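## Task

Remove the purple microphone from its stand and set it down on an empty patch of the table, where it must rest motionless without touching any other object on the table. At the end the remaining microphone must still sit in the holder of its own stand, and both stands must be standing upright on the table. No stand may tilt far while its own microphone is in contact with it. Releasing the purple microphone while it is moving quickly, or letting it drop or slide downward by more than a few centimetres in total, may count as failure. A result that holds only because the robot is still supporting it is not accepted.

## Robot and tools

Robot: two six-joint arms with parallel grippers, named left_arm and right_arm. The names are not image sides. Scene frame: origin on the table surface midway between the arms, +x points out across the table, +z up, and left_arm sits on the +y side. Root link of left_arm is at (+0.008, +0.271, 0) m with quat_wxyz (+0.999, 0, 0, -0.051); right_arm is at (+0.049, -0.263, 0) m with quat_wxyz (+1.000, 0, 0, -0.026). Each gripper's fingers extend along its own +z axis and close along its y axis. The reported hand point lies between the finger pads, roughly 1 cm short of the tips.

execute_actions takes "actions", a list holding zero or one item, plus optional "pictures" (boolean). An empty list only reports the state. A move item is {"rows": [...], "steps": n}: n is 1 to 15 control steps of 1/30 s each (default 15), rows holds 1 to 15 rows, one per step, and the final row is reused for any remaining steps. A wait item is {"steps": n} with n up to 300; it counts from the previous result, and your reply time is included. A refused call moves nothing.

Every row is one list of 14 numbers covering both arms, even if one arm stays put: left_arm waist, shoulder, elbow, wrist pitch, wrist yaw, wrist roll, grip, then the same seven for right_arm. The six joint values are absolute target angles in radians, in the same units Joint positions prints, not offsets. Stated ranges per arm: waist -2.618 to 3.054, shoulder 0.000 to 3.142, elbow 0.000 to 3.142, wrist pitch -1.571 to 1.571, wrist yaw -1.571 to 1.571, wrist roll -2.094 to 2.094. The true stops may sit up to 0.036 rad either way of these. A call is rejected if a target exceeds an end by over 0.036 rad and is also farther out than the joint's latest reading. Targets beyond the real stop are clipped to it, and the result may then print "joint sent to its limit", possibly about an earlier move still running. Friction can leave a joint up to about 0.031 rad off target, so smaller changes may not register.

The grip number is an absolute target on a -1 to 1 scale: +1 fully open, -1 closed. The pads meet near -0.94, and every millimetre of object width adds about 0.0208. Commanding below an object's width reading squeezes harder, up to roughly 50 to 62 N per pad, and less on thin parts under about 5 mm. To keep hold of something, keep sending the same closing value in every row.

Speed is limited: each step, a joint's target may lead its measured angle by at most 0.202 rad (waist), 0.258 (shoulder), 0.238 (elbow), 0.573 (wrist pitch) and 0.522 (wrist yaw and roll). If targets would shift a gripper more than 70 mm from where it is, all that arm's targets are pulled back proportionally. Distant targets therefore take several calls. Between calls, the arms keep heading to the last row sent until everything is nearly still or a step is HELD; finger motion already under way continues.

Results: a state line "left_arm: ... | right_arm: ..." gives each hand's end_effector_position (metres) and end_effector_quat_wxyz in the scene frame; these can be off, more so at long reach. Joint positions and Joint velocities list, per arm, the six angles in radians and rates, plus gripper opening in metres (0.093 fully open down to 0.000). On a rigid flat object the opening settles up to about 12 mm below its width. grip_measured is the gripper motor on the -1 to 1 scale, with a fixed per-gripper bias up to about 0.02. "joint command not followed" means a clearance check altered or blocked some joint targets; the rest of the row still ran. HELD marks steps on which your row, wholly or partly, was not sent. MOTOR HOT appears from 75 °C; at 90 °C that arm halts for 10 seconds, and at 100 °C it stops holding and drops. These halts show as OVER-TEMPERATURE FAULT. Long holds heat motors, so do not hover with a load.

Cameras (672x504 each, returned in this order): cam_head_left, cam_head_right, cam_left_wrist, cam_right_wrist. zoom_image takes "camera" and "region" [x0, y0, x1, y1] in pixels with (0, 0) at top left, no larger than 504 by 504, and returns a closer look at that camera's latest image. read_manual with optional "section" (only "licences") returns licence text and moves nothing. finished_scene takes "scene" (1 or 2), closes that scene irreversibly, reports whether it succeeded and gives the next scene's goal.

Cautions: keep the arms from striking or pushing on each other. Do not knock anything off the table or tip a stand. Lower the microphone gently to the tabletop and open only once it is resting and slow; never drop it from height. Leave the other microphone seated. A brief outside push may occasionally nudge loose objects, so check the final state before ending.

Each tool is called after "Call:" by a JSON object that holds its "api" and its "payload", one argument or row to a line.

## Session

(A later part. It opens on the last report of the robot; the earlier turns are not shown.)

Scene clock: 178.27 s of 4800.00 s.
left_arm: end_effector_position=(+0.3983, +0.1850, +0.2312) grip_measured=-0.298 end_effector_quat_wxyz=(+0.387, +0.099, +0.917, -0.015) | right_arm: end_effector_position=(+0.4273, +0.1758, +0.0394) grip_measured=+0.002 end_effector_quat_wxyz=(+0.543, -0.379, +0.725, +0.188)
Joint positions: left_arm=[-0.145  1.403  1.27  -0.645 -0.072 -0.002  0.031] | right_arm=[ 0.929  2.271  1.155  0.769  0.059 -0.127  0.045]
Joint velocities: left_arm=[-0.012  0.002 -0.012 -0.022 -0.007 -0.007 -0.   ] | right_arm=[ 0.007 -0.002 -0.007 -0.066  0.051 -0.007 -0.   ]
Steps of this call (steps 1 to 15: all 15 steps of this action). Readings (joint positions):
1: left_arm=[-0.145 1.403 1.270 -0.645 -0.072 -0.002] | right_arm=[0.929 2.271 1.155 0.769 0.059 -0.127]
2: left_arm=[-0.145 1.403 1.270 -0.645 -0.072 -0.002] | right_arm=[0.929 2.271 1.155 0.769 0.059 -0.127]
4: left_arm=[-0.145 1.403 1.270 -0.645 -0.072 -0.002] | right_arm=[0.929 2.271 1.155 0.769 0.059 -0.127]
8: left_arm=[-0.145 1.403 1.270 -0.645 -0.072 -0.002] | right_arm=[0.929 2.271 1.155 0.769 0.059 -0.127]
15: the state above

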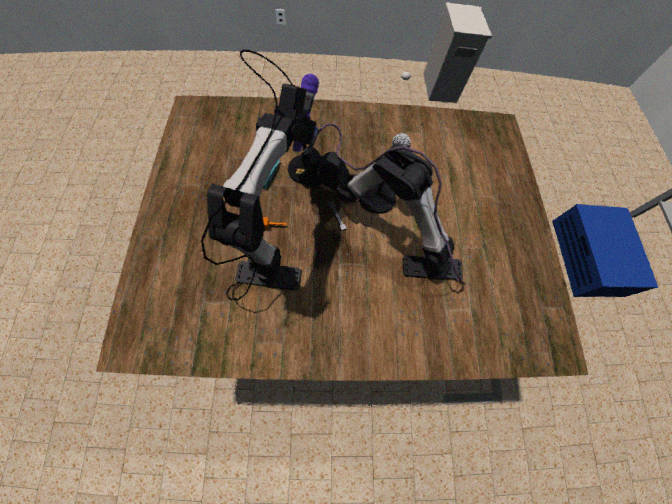

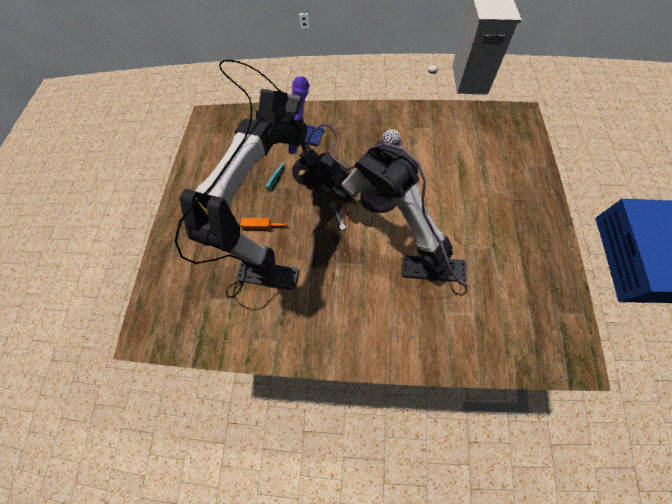

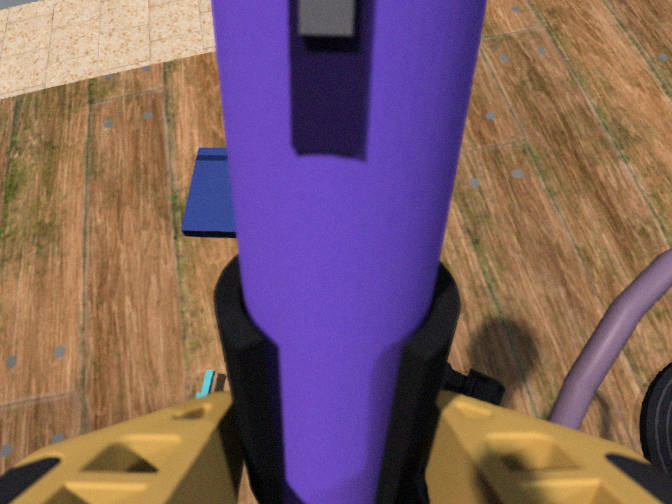

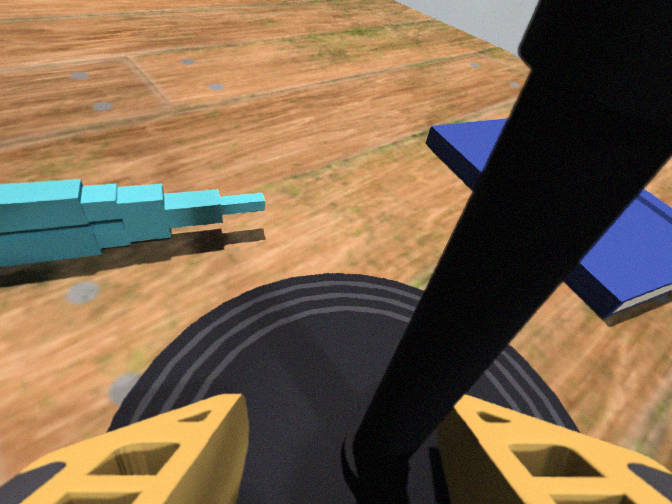

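Call:
{"api": "execute_actions", "payload": {
  "actions": [
    {"rows":[[-0.147,1.403,1.27,-0.645,-0.06,0,1,0.929,2.34,1.146,0.6,0.06,-0.14,0.0],[-0.147,1.403,1.27,-0.645,-0.06,0,1,0.929,2.34,1.146,0.6,0.06,-0.14,0.0],[-0.147,1.403,1.27,-0.645,-0.06,0,1,0.929,2.34,1.146,0.6,0.06,-0.14,0.0],[-0.147,1.403,1.27,-0.645,-0.06,0,1,0.929,2.34,1.146,0.6,0.06,-0.14,0.0],[-0.147,1.403,1.27,-0.645,-0.06,0,1,0.929,2.34,1.146,0.6,0.06,-0.14,0.0],[-0.147,1.45,1.36,-0.69,-0.06,0,1,0.929,2.34,1.146,0.6,0.06,-0.14,0.0],[-0.147,1.5,1.45,-0.73,-0.06,0,1,0.929,2.34,1.146,0.6,0.06,-0.14,0.0],[-0.147,1.55,1.55,-0.76,-0.06,0,1,0.929,2.34,1.146,0.6,0.06,-0.14,0.0]],"steps":15}
  ]
}}

Call:
{"api": "execute_actions", "payload": {
  "actions": [
    {"rows":[[-0.147,1.55,1.55,-0.76,-0.06,0,1,0.929,2.34,1.146,0.6,0.06,-0.14,0.0]],"steps":10}
  ]
}}

Scene clock: 182.70 s of 4800.00 s.
left_arm: end_effector_position=(+0.4356, +0.1748, +0.2775) grip_measured=+1.000 end_effector_quat_wxyz=(+0.412, +0.098, +0.906, -0.021) | right_arm: end_effector_position=(+0.4273, +0.1758, +0.0394) grip_measured=+0.002 end_effector_quat_wxyz=(+0.543, -0.379, +0.725, +0.188)
Joint positions: left_arm=[-0.145  1.537  1.538 -0.723 -0.067 -0.002  0.093] | right_arm=[ 0.929  2.271  1.155  0.769  0.059 -0.127  0.045]
Joint velocities: left_arm=[ 0.012 -0.012  0.002 -0.168  0.007  0.037  0.   ] | right_arm=[-0.007  0.007 -0.007  0.007  0.007  0.007  0.   ]
Steps of this call (steps 1 to 15: the robot went on to your last target; steps 16 to 100: nothing new was sent; then 0.60 s passed at rest; steps 101 to 115: all 15 steps of this action). Readings (joint positions):
101: left_arm=[-0.145 1.403 1.270 -0.645 -0.072 -0.002] | right_arm=[0.929 2.271 1.155 0.769 0.059 -0.127]
102: left_arm=[-0.145 1.403 1.270 -0.645 -0.071 -0.002] | right_arm=[0.929 2.271 1.155 0.769 0.059 -0.127]
104: left_arm=[-0.145 1.403 1.270 -0.645 -0.069 -0.002] | right_arm=[0.929 2.271 1.155 0.769 0.059 -0.127]
108: left_arm=[-0.145 1.462 1.382 -0.716 -0.068 -0.002] | right_arm=[0.929 2.271 1.155 0.769 0.059 -0.127]
115: the state above

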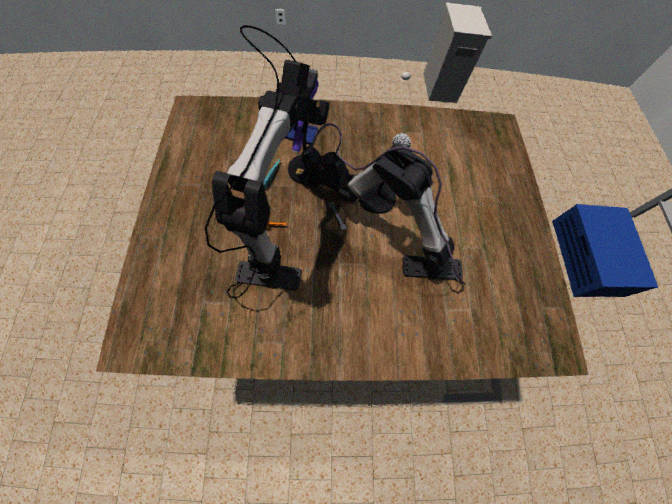

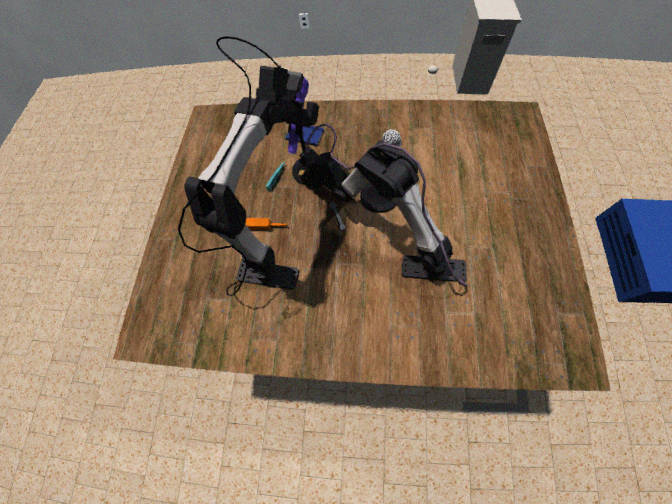

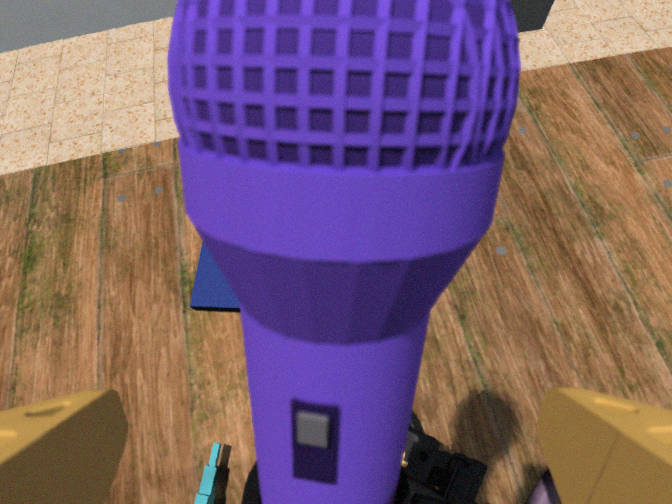

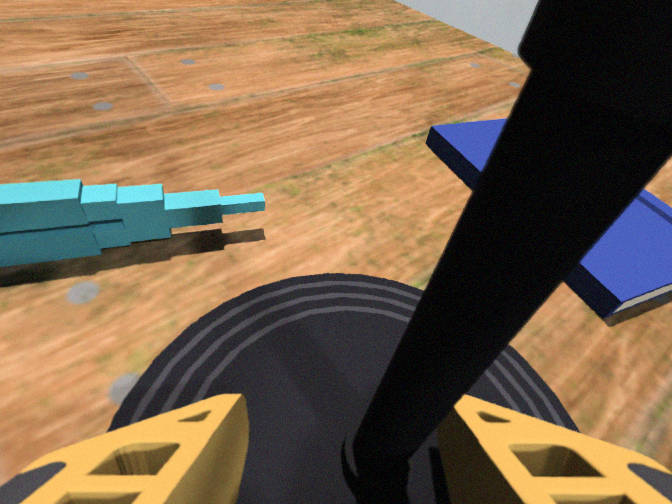

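Scene clock: 183.03 s of 4800.00 s.
left_arm: end_effector_position=(+0.4322, +0.1756, +0.2736) grip_measured=+1.000 end_effector_quat_wxyz=(+0.402, +0.098, +0.910, -0.019) | right_arm: end_effector_position=(+0.4273, +0.1758, +0.0394) grip_measured=+0.002 end_effector_quat_wxyz=(+0.543, -0.379, +0.725, +0.188)
Joint positions: left_arm=[-0.145  1.537  1.538 -0.744 -0.067 -0.002  0.093] | right_arm=[ 0.929  2.271  1.155  0.769  0.059 -0.127  0.045]
Joint velocities: left_arm=[ 0.012 -0.007 -0.012 -0.037  0.066 -0.066  0.   ] | right_arm=[-0.017 -0.007 -0.022  0.051 -0.051 -0.007 -0.   ]
Steps of this call (steps 1 to 10: all 10 steps of this action). Readings (joint positions):
1: left_arm=[-0.145 1.537 1.538 -0.728 -0.067 -0.002] | right_arm=[0.929 2.271 1.155 0.769 0.059 -0.127]
2: left_arm=[-0.145 1.537 1.538 -0.733 -0.067 -0.002] | right_arm=[0.929 2.271 1.155 0.769 0.059 -0.127]
4: left_arm=[-0.145 1.537 1.538 -0.737 -0.067 -0.002] | right_arm=[0.929 2.271 1.155 0.769 0.059 -0.127]
8: left_arm=[-0.145 1.537 1.538 -0.743 -0.067 -0.002] | right_arm=[0.929 2.271 1.155 0.769 0.059 -0.127]
10: the state above

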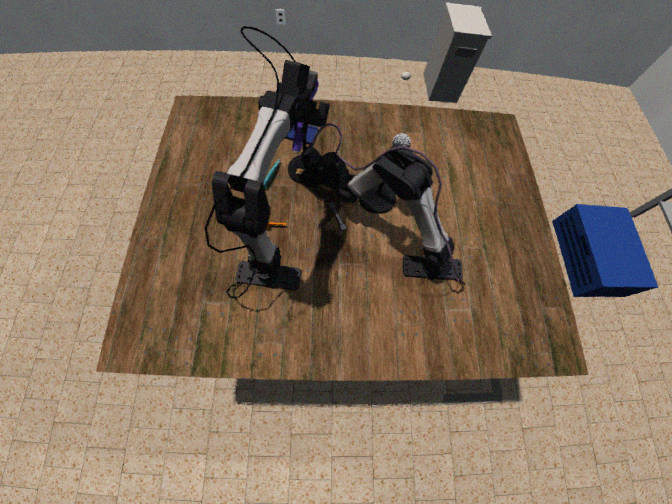

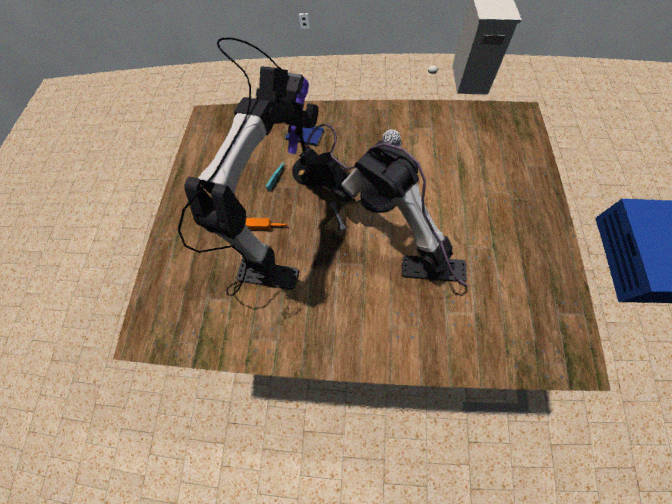

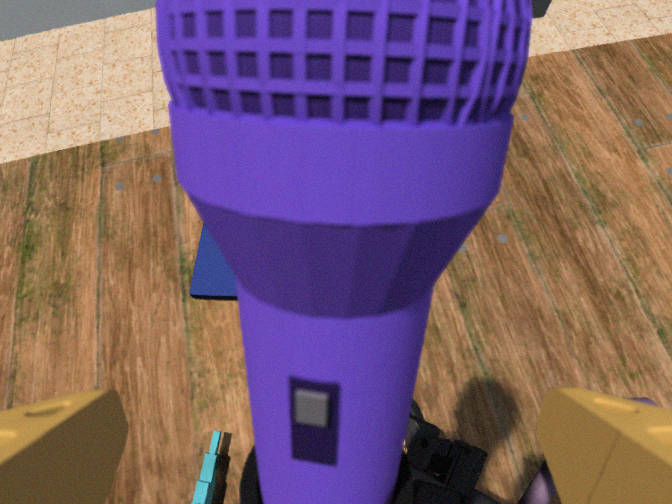

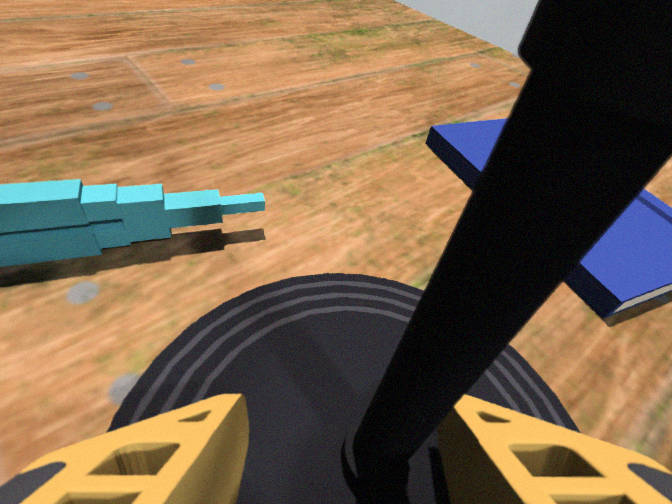

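Call:
{"api": "execute_actions", "payload": {
  "actions": [
    {"rows":[[-0.147,1.54,1.54,-0.745,-0.06,0,-0.9,0.929,2.34,1.146,0.6,0.06,-0.14,0.0]],"steps":15}
  ]
}}

Call:
{"api": "execute_actions", "payload": {
  "actions": [
    {"rows":[[-0.147,1.6,1.66,-0.77,-0.06,0,-0.9,0.929,2.34,1.146,0.6,0.06,-0.14,0.0],[-0.147,1.68,1.81,-0.82,-0.06,0,-0.9,0.929,2.34,1.146,0.6,0.06,-0.14,0.0]],"steps":15}
  ]
}}

Scene clock: 187.27 s of 4800.00 s.
left_arm: end_effector_position=(+0.4321, +0.1761, +0.2734) grip_measured=-0.425 end_effector_quat_wxyz=(+0.402, +0.098, +0.910, -0.018) | right_arm: end_effector_position=(+0.4273, +0.1758, +0.0395) grip_measured=+0.002 end_effector_quat_wxyz=(+0.543, -0.379, +0.725, +0.188)
Joint positions: left_arm=[-0.145  1.537  1.538 -0.746 -0.069 -0.001  0.025] | right_arm=[ 0.929  2.271  1.155  0.77   0.059 -0.127  0.045]
Joint velocities: left_arm=[-0.007  0.017  0.007  0.051 -0.051  0.007 -0.   ] | right_arm=[-0.002 -0.012 -0.017  0.051  0.051 -0.007 -0.   ]
Steps of this call (steps 1 to 15: the robot went on to your last target; steps 16 to 100: nothing new was sent; then 0.40 s passed at rest; steps 101 to 115: all 15 steps of this action). Readings (joint positions):
101: left_arm=[-0.145 1.537 1.538 -0.746 -0.067 -0.002] | right_arm=[0.929 2.271 1.155 0.769 0.059 -0.127]
102: left_arm=[-0.145 1.537 1.538 -0.746 -0.067 -0.002] | right_arm=[0.929 2.271 1.155 0.769 0.059 -0.127]
104: left_arm=[-0.145 1.537 1.538 -0.746 -0.067 -0.002] | right_arm=[0.929 2.271 1.155 0.769 0.059 -0.127]
108: left_arm=[-0.145 1.537 1.538 -0.746 -0.069 -0.001] | right_arm=[0.929 2.271 1.155 0.770 0.059 -0.127]
115: the state above

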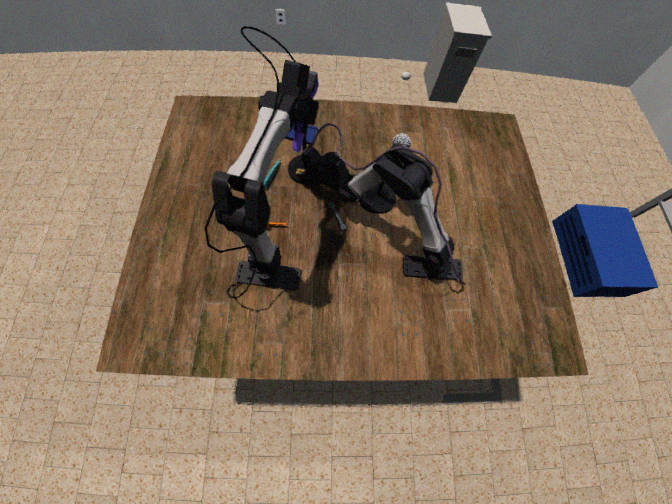

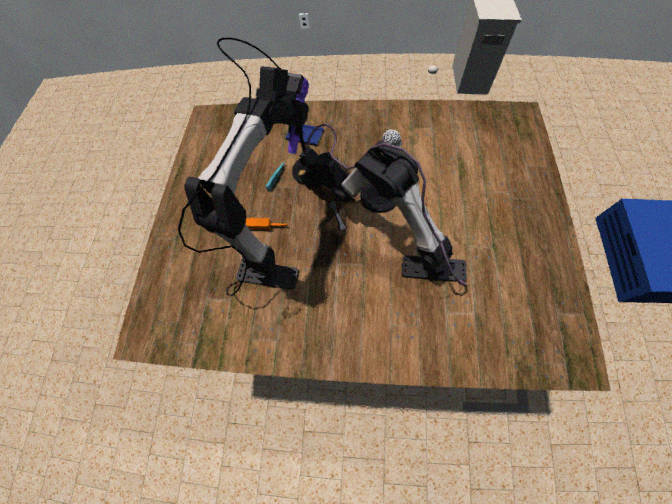

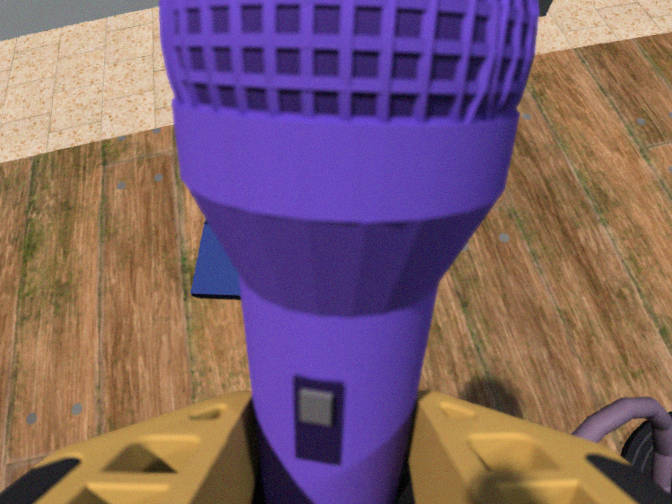

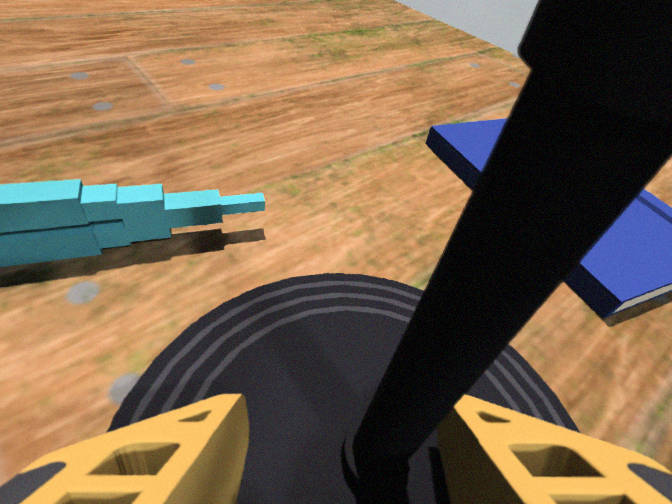

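Scene clock: 187.77 s of 4800.00 s.
left_arm: end_effector_position=(+0.4511, +0.1724, +0.2772) grip_measured=-0.425 end_effector_quat_wxyz=(+0.364, +0.108, +0.925, -0.007) | right_arm: end_effector_position=(+0.4295, +0.1782, +0.0454) grip_measured=+0.001 end_effector_quat_wxyz=(+0.552, -0.373, +0.721, +0.193)
Joint positions: left_arm=[-0.145  1.687  1.769 -0.911 -0.076  0.015  0.025] | right_arm=[ 0.929  2.273  1.162  0.788  0.06  -0.121  0.045]
Joint velocities: left_arm=[ 0.012 -0.012  0.007 -0.007 -0.037 -0.007 -0.   ] | right_arm=[-0.012  0.007 -0.012 -0.095  0.037 -0.007  0.   ]
Steps of this call (steps 1 to 15: all 15 steps of this action). Readings (joint positions):
1: left_arm=[-0.145 1.546 1.557 -0.762 -0.069 -0.001] | right_arm=[0.929 2.271 1.155 0.770 0.059 -0.127]
2: left_arm=[-0.145 1.577 1.611 -0.811 -0.069 -0.001] | right_arm=[0.929 2.271 1.155 0.771 0.059 -0.127]
4: left_arm=[-0.145 1.651 1.714 -0.866 -0.071 0.004] | right_arm=[0.929 2.271 1.157 0.783 0.060 -0.125]
8: left_arm=[-0.145 1.687 1.762 -0.891 -0.076 0.015] | right_arm=[0.929 2.271 1.162 0.788 0.060 -0.122]
15: the state above

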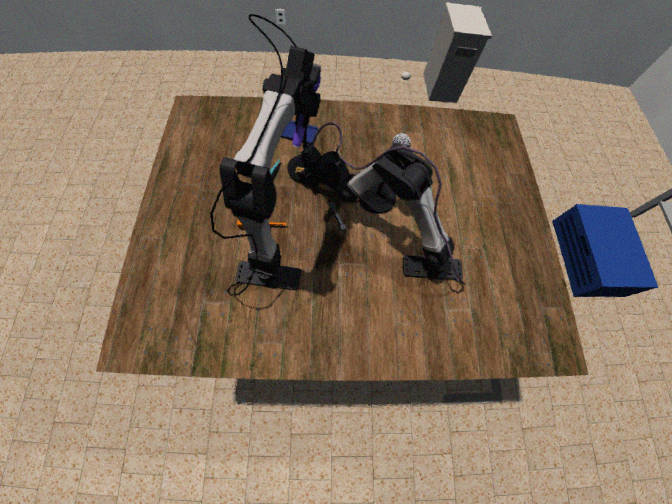

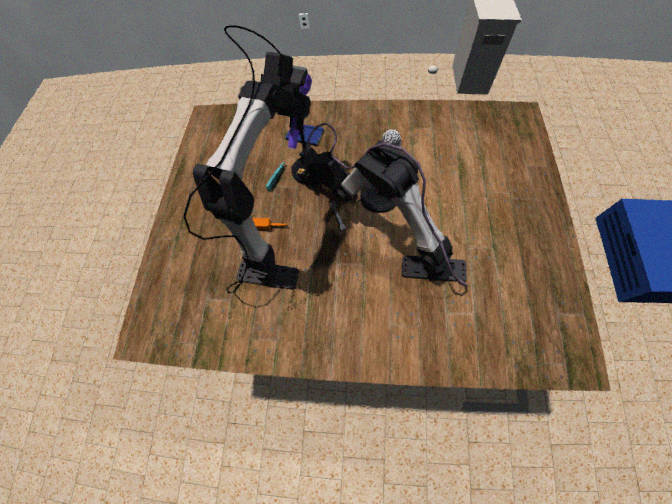

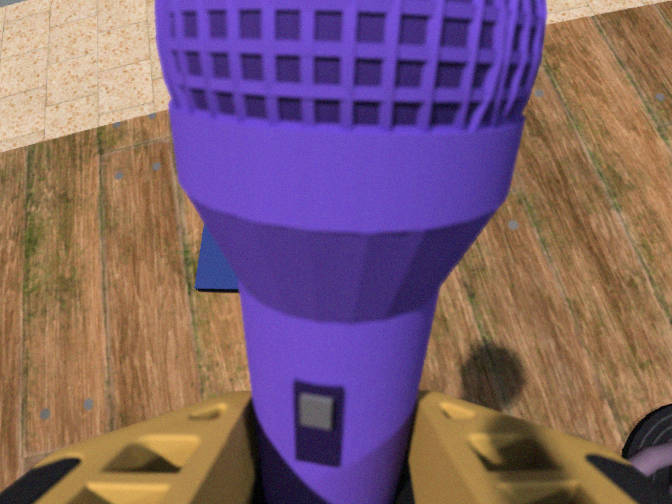

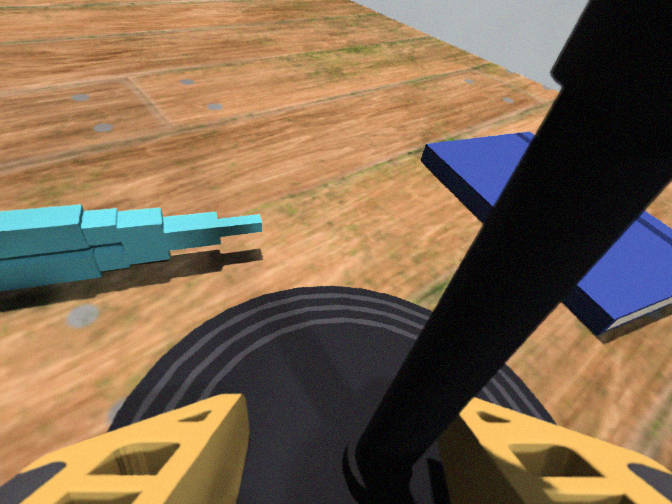

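Call:
{"api": "execute_actions", "payload": {
  "actions": [
    {"rows":[[-0.147,1.66,1.85,-0.5,-0.06,0,-0.9,0.929,2.4,1.146,0.6,0.06,-0.14,0.0]],"steps":15}
  ]
}}

Scene clock: 190.03 s of 4800.00 s.
left_arm: end_effector_position=(+0.4672, +0.1690, +0.2917) grip_measured=-0.425 end_effector_quat_wxyz=(+0.405, +0.112, +0.907, -0.006) | right_arm: end_effector_position=(+0.4319, +0.1810, +0.0489) grip_measured=+0.001 end_effector_quat_wxyz=(+0.568, -0.359, +0.711, +0.206)
Joint positions: left_arm=[-0.145  1.69   1.769 -0.818 -0.08   0.035  0.025] | right_arm=[ 0.929  2.297  1.162  0.862  0.06  -0.103  0.045]
Joint velocities: left_arm=[-0.002 -0.012  0.017  0.007 -0.022 -0.007  0.   ] | right_arm=[ 0.002 -0.002 -0.012 -0.037 -0.066  0.022  0.   ]
Steps of this call (steps 1 to 15: the robot went on to your last target; steps 16 to 53: nothing new was sent; steps 54 to 68: all 15 steps of this action). Readings (joint positions):
54: left_arm=[-0.145 1.687 1.769 -0.900 -0.076 0.015] | right_arm=[0.929 2.276 1.162 0.795 0.060 -0.121]
55: left_arm=[-0.145 1.688 1.769 -0.887 -0.076 0.018] | right_arm=[0.929 2.280 1.162 0.809 0.060 -0.118]
57: left_arm=[-0.145 1.690 1.769 -0.866 -0.077 0.023] | right_arm=[0.929 2.286 1.162 0.830 0.060 -0.113]
61: left_arm=[-0.145 1.690 1.769 -0.837 -0.080 0.030] | right_arm=[0.929 2.293 1.162 0.852 0.060 -0.108]
68: the state above

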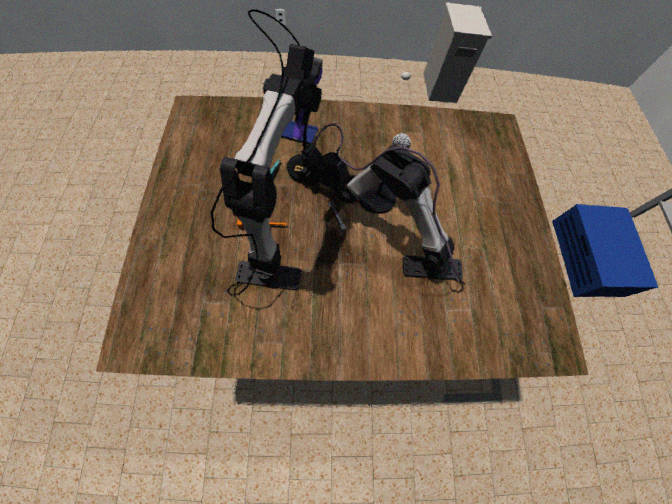

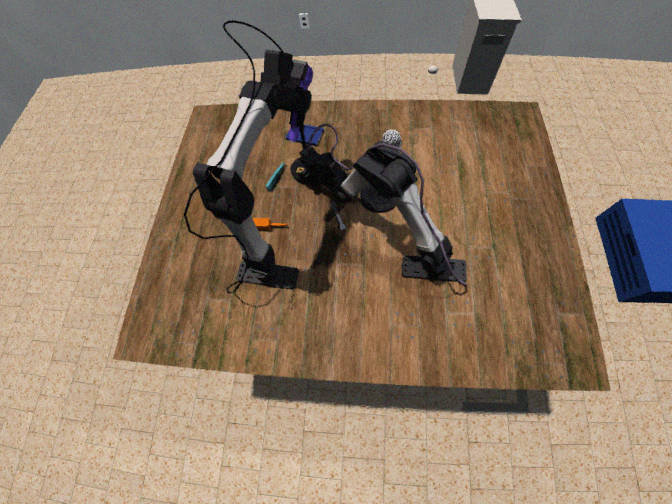

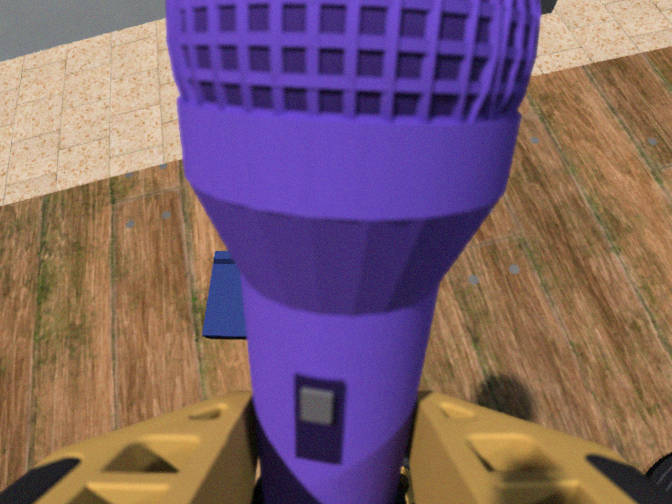

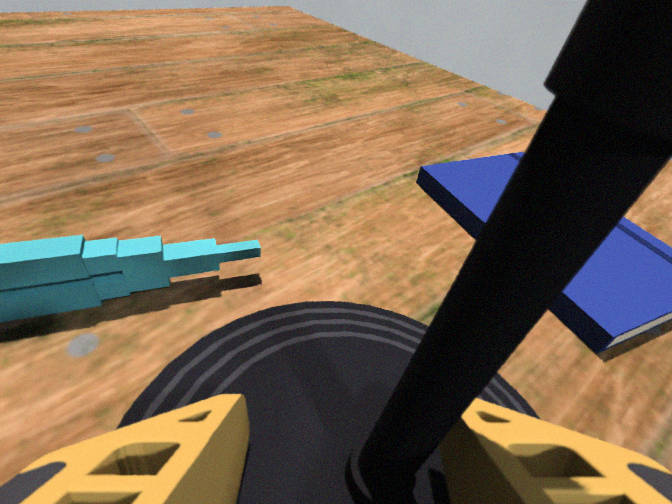

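Call:
{"api": "execute_actions", "payload": {
  "actions": [
    {"rows":[[-0.147,1.6,1.85,-0.75,-0.06,0,-0.9,0.929,2.43,1.162,0.8,0.06,-0.11,0.0]],"steps":15}
  ]
}}

Scene clock: 192.10 s of 4800.00 s.
left_arm: end_effector_position=(+0.4464, +0.1751, +0.2954) grip_measured=-0.425 end_effector_quat_wxyz=(+0.385, +0.116, +0.916, -0.001) | right_arm: end_effector_position=(+0.4344, +0.1848, +0.0409) grip_measured=+0.001 end_effector_quat_wxyz=(+0.585, -0.349, +0.699, +0.217)
Joint positions: left_arm=[-0.145  1.651  1.775 -0.908 -0.085  0.04   0.025] | right_arm=[ 0.929  2.361  1.173  0.965  0.057 -0.096  0.045]
Joint velocities: left_arm=[-0.002 -0.012 -0.012 -0.081 -0.007 -0.007  0.001] | right_arm=[-0.012 -0.012 -0.012 -0.007  0.022  0.022 -0.   ]
Steps of this call (steps 1 to 15: the robot went on to your last target; steps 16 to 47: nothing new was sent; steps 48 to 62: all 15 steps of this action). Readings (joint positions):
48: left_arm=[-0.145 1.688 1.770 -0.821 -0.080 0.035] | right_arm=[0.929 2.305 1.164 0.877 0.060 -0.100]
49: left_arm=[-0.145 1.683 1.772 -0.841 -0.080 0.037] | right_arm=[0.929 2.320 1.168 0.898 0.059 -0.098]
51: left_arm=[-0.145 1.668 1.772 -0.883 -0.082 0.040] | right_arm=[0.929 2.346 1.173 0.936 0.059 -0.096]
55: left_arm=[-0.145 1.651 1.773 -0.906 -0.085 0.040] | right_arm=[0.929 2.360 1.173 0.962 0.057 -0.096]
62: the state above

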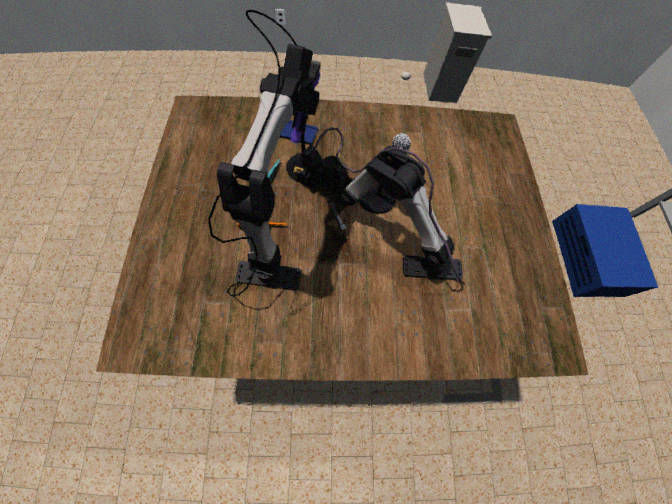

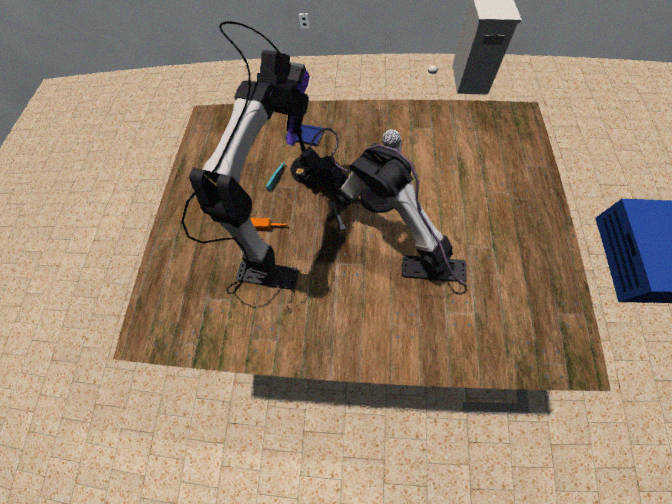

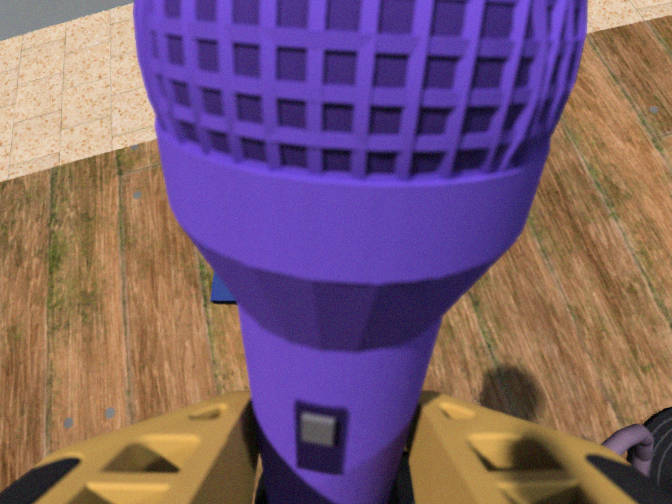

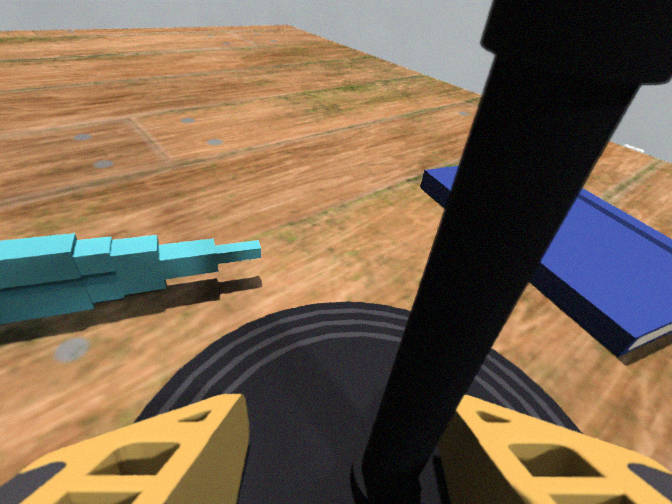

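Call:
{"api": "execute_actions", "payload": {
  "actions": [
    {"rows":[[-0.147,1.56,1.56,-0.76,-0.06,0,-0.9,0.929,2.3,1.155,0.77,0.06,-0.13,0.2],[-0.147,1.56,1.56,-0.76,-0.06,0,-0.9,0.929,2.27,1.155,0.77,0.06,-0.13,0.2],[-0.147,1.56,1.56,-0.76,-0.06,0,-0.9,0.929,2.27,1.155,0.77,0.06,-0.13,0.2],[-0.147,1.56,1.56,-0.76,-0.06,0,-0.9,0.929,2.27,1.155,0.77,0.06,-0.13,0.2],[-0.147,1.56,1.56,-0.76,-0.06,0,-0.9,0.929,2.27,1.155,0.77,0.06,-0.13,0.2],[-0.147,1.56,1.56,-0.76,-0.06,0,-0.9,0.929,2.27,1.155,0.77,0.06,-0.13,0.2],[-0.147,1.56,1.56,-0.76,-0.06,0,-0.9,0.929,2.15,1.146,0.72,0.06,-0.13,0.2],[-0.147,1.56,1.56,-0.76,-0.06,0,-0.9,0.929,2.04,1.146,0.7,0.06,-0.13,0.2]],"steps":15}
  ]
}}

Call:
{"api": "execute_actions", "payload": {
  "actions": [
    {"rows":[[-0.147,1.56,1.56,-0.76,-0.06,0,-0.9,0.929,2.04,1.146,0.7,0.06,-0.13,0.2]],"steps":10}
  ]
}}

Scene clock: 199.93 s of 4800.00 s.
left_arm: end_effector_position=(+0.4416, +0.1769, +0.2881) grip_measured=-0.425 end_effector_quat_wxyz=(+0.419, +0.110, +0.902, -0.004) | right_arm: end_effector_position=(+0.4264, +0.1744, +0.1767) grip_measured=+0.198 end_effector_quat_wxyz=(+0.627, -0.340, +0.664, +0.224)
Joint positions: left_arm=[-0.145  1.559  1.593 -0.744 -0.088  0.036  0.025] | right_arm=[ 0.928  2.013  1.145  0.755  0.059 -0.123  0.055]
Joint velocities: left_arm=[ 0.007 -0.017  0.012  0.066 -0.066  0.037  0.   ] | right_arm=[ 0.012 -0.046 -0.017  0.11  -0.081 -0.022 -0.   ]
Steps of this call (steps 1 to 15: the robot went on to your last target; steps 16 to 100: nothing new was sent; then 4.00 s passed at rest; steps 101 to 115: all 15 steps of this action). Readings (joint positions):
101: left_arm=[-0.145 1.637 1.732 -0.876 -0.085 0.040] | right_arm=[0.929 2.350 1.173 0.953 0.059 -0.099]
102: left_arm=[-0.145 1.609 1.675 -0.827 -0.087 0.040] | right_arm=[0.928 2.332 1.173 0.914 0.059 -0.104]
104: left_arm=[-0.145 1.572 1.621 -0.783 -0.087 0.039] | right_arm=[0.928 2.299 1.173 0.862 0.059 -0.112]
108: left_arm=[-0.145 1.559 1.598 -0.755 -0.087 0.036] | right_arm=[0.928 2.221 1.159 0.778 0.059 -0.119]
115: the state above

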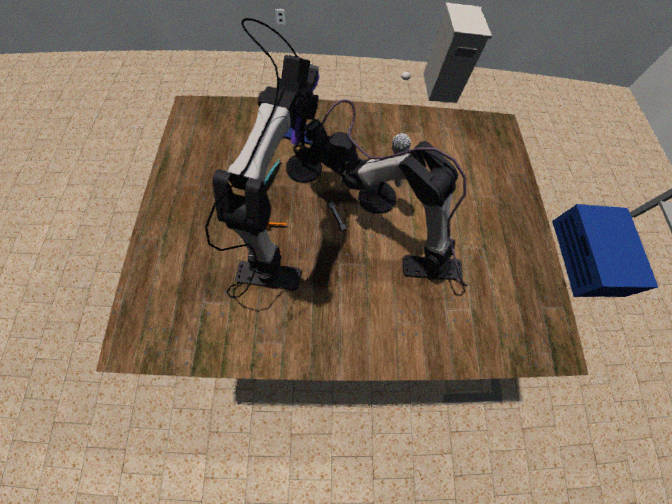

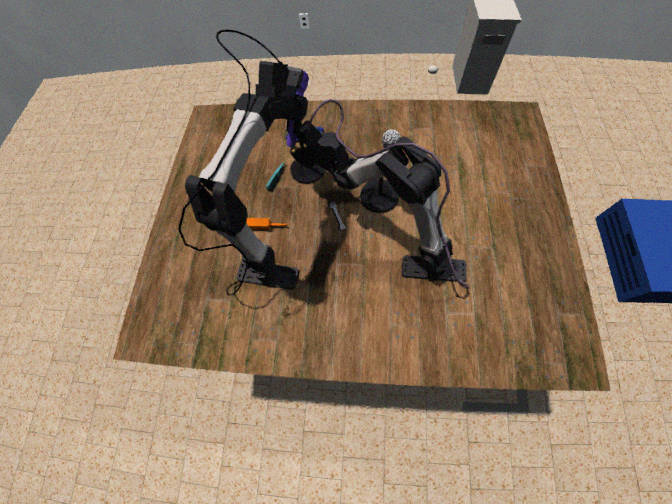

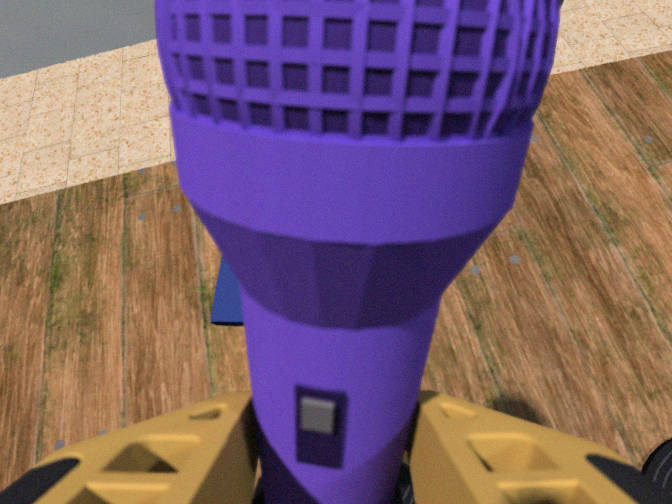

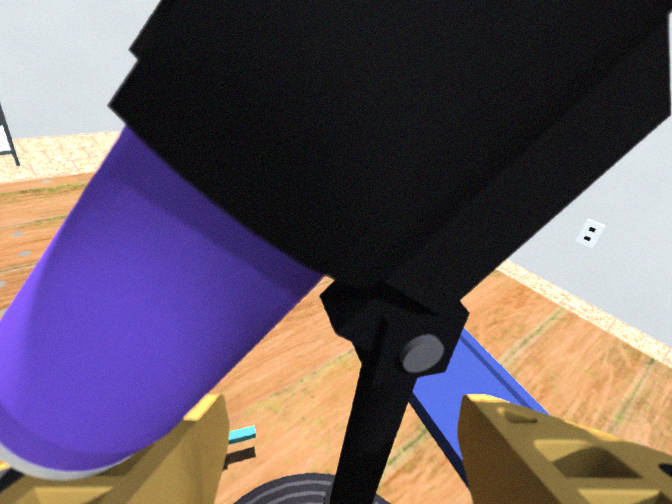

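Scene clock: 200.27 s of 4800.00 s.
left_arm: end_effector_position=(+0.4416, +0.1769, +0.2881) grip_measured=-0.425 end_effector_quat_wxyz=(+0.419, +0.110, +0.902, -0.004) | right_arm: end_effector_position=(+0.4261, +0.1740, +0.1575) grip_measured=+0.198 end_effector_quat_wxyz=(+0.607, -0.350, +0.680, +0.215)
Joint positions: left_arm=[-0.145  1.559  1.593 -0.744 -0.088  0.036  0.025] | right_arm=[ 0.928  2.03   1.145  0.714  0.059 -0.125  0.055]
Joint velocities: left_arm=[-0.012  0.007 -0.007 -0.051  0.022  0.022  0.   ] | right_arm=[-0.002 -0.007 -0.027  0.037 -0.022  0.051  0.   ]
Steps of this call (steps 1 to 10: all 10 steps of this action). Readings (joint positions):
1: left_arm=[-0.145 1.559 1.593 -0.744 -0.088 0.036] | right_arm=[0.928 2.013 1.145 0.756 0.059 -0.124]
2: left_arm=[-0.145 1.559 1.593 -0.744 -0.088 0.036] | right_arm=[0.928 2.016 1.145 0.748 0.059 -0.124]
4: left_arm=[-0.145 1.559 1.593 -0.744 -0.088 0.036] | right_arm=[0.928 2.023 1.145 0.735 0.059 -0.124]
8: left_arm=[-0.145 1.559 1.593 -0.744 -0.088 0.036] | right_arm=[0.928 2.030 1.145 0.716 0.059 -0.125]
10: the state above

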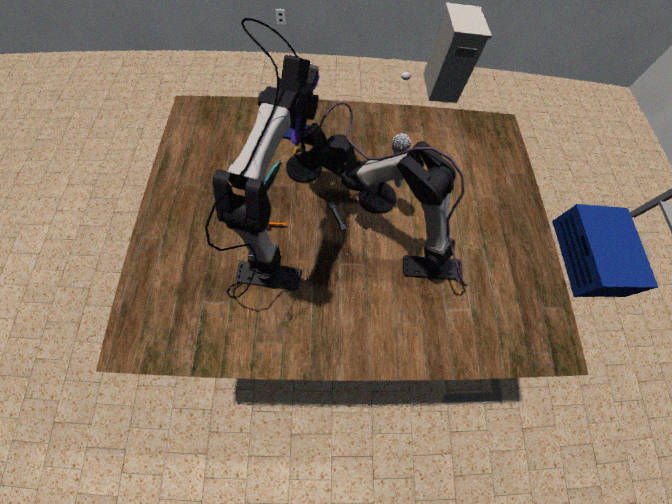

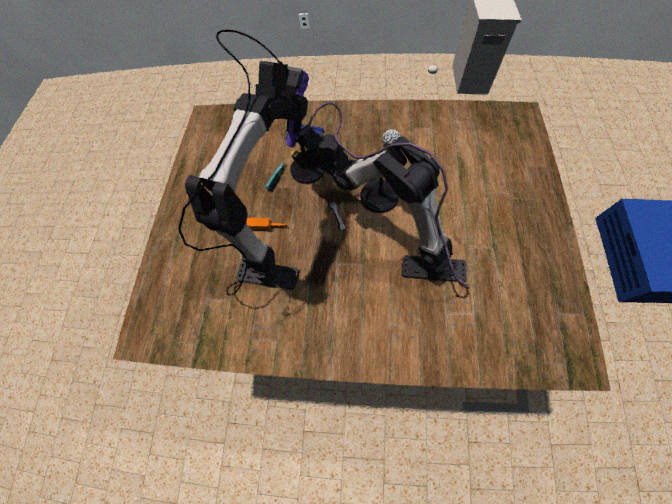

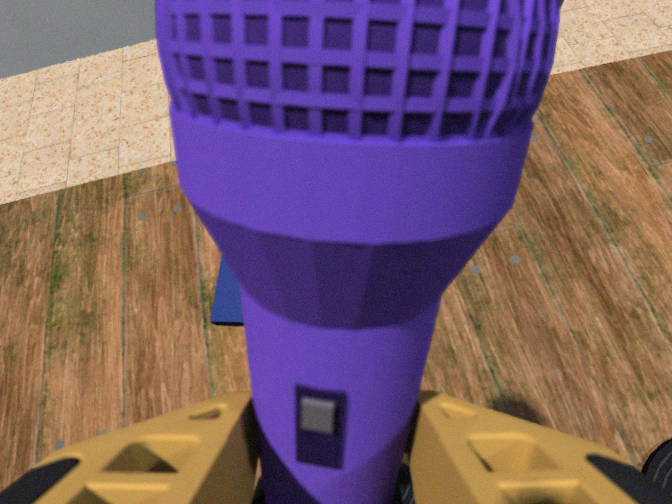

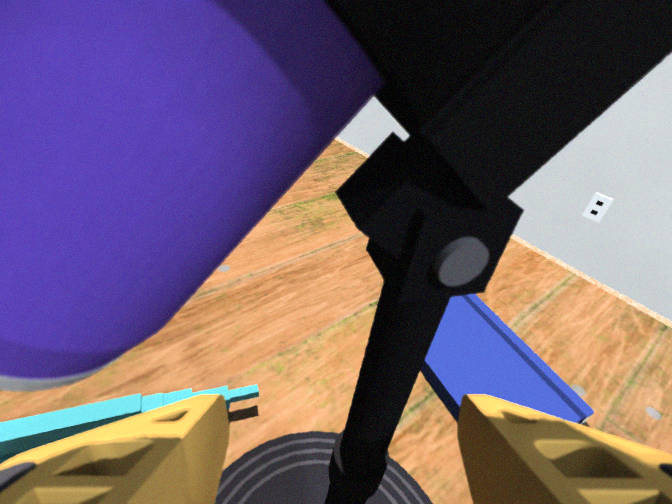

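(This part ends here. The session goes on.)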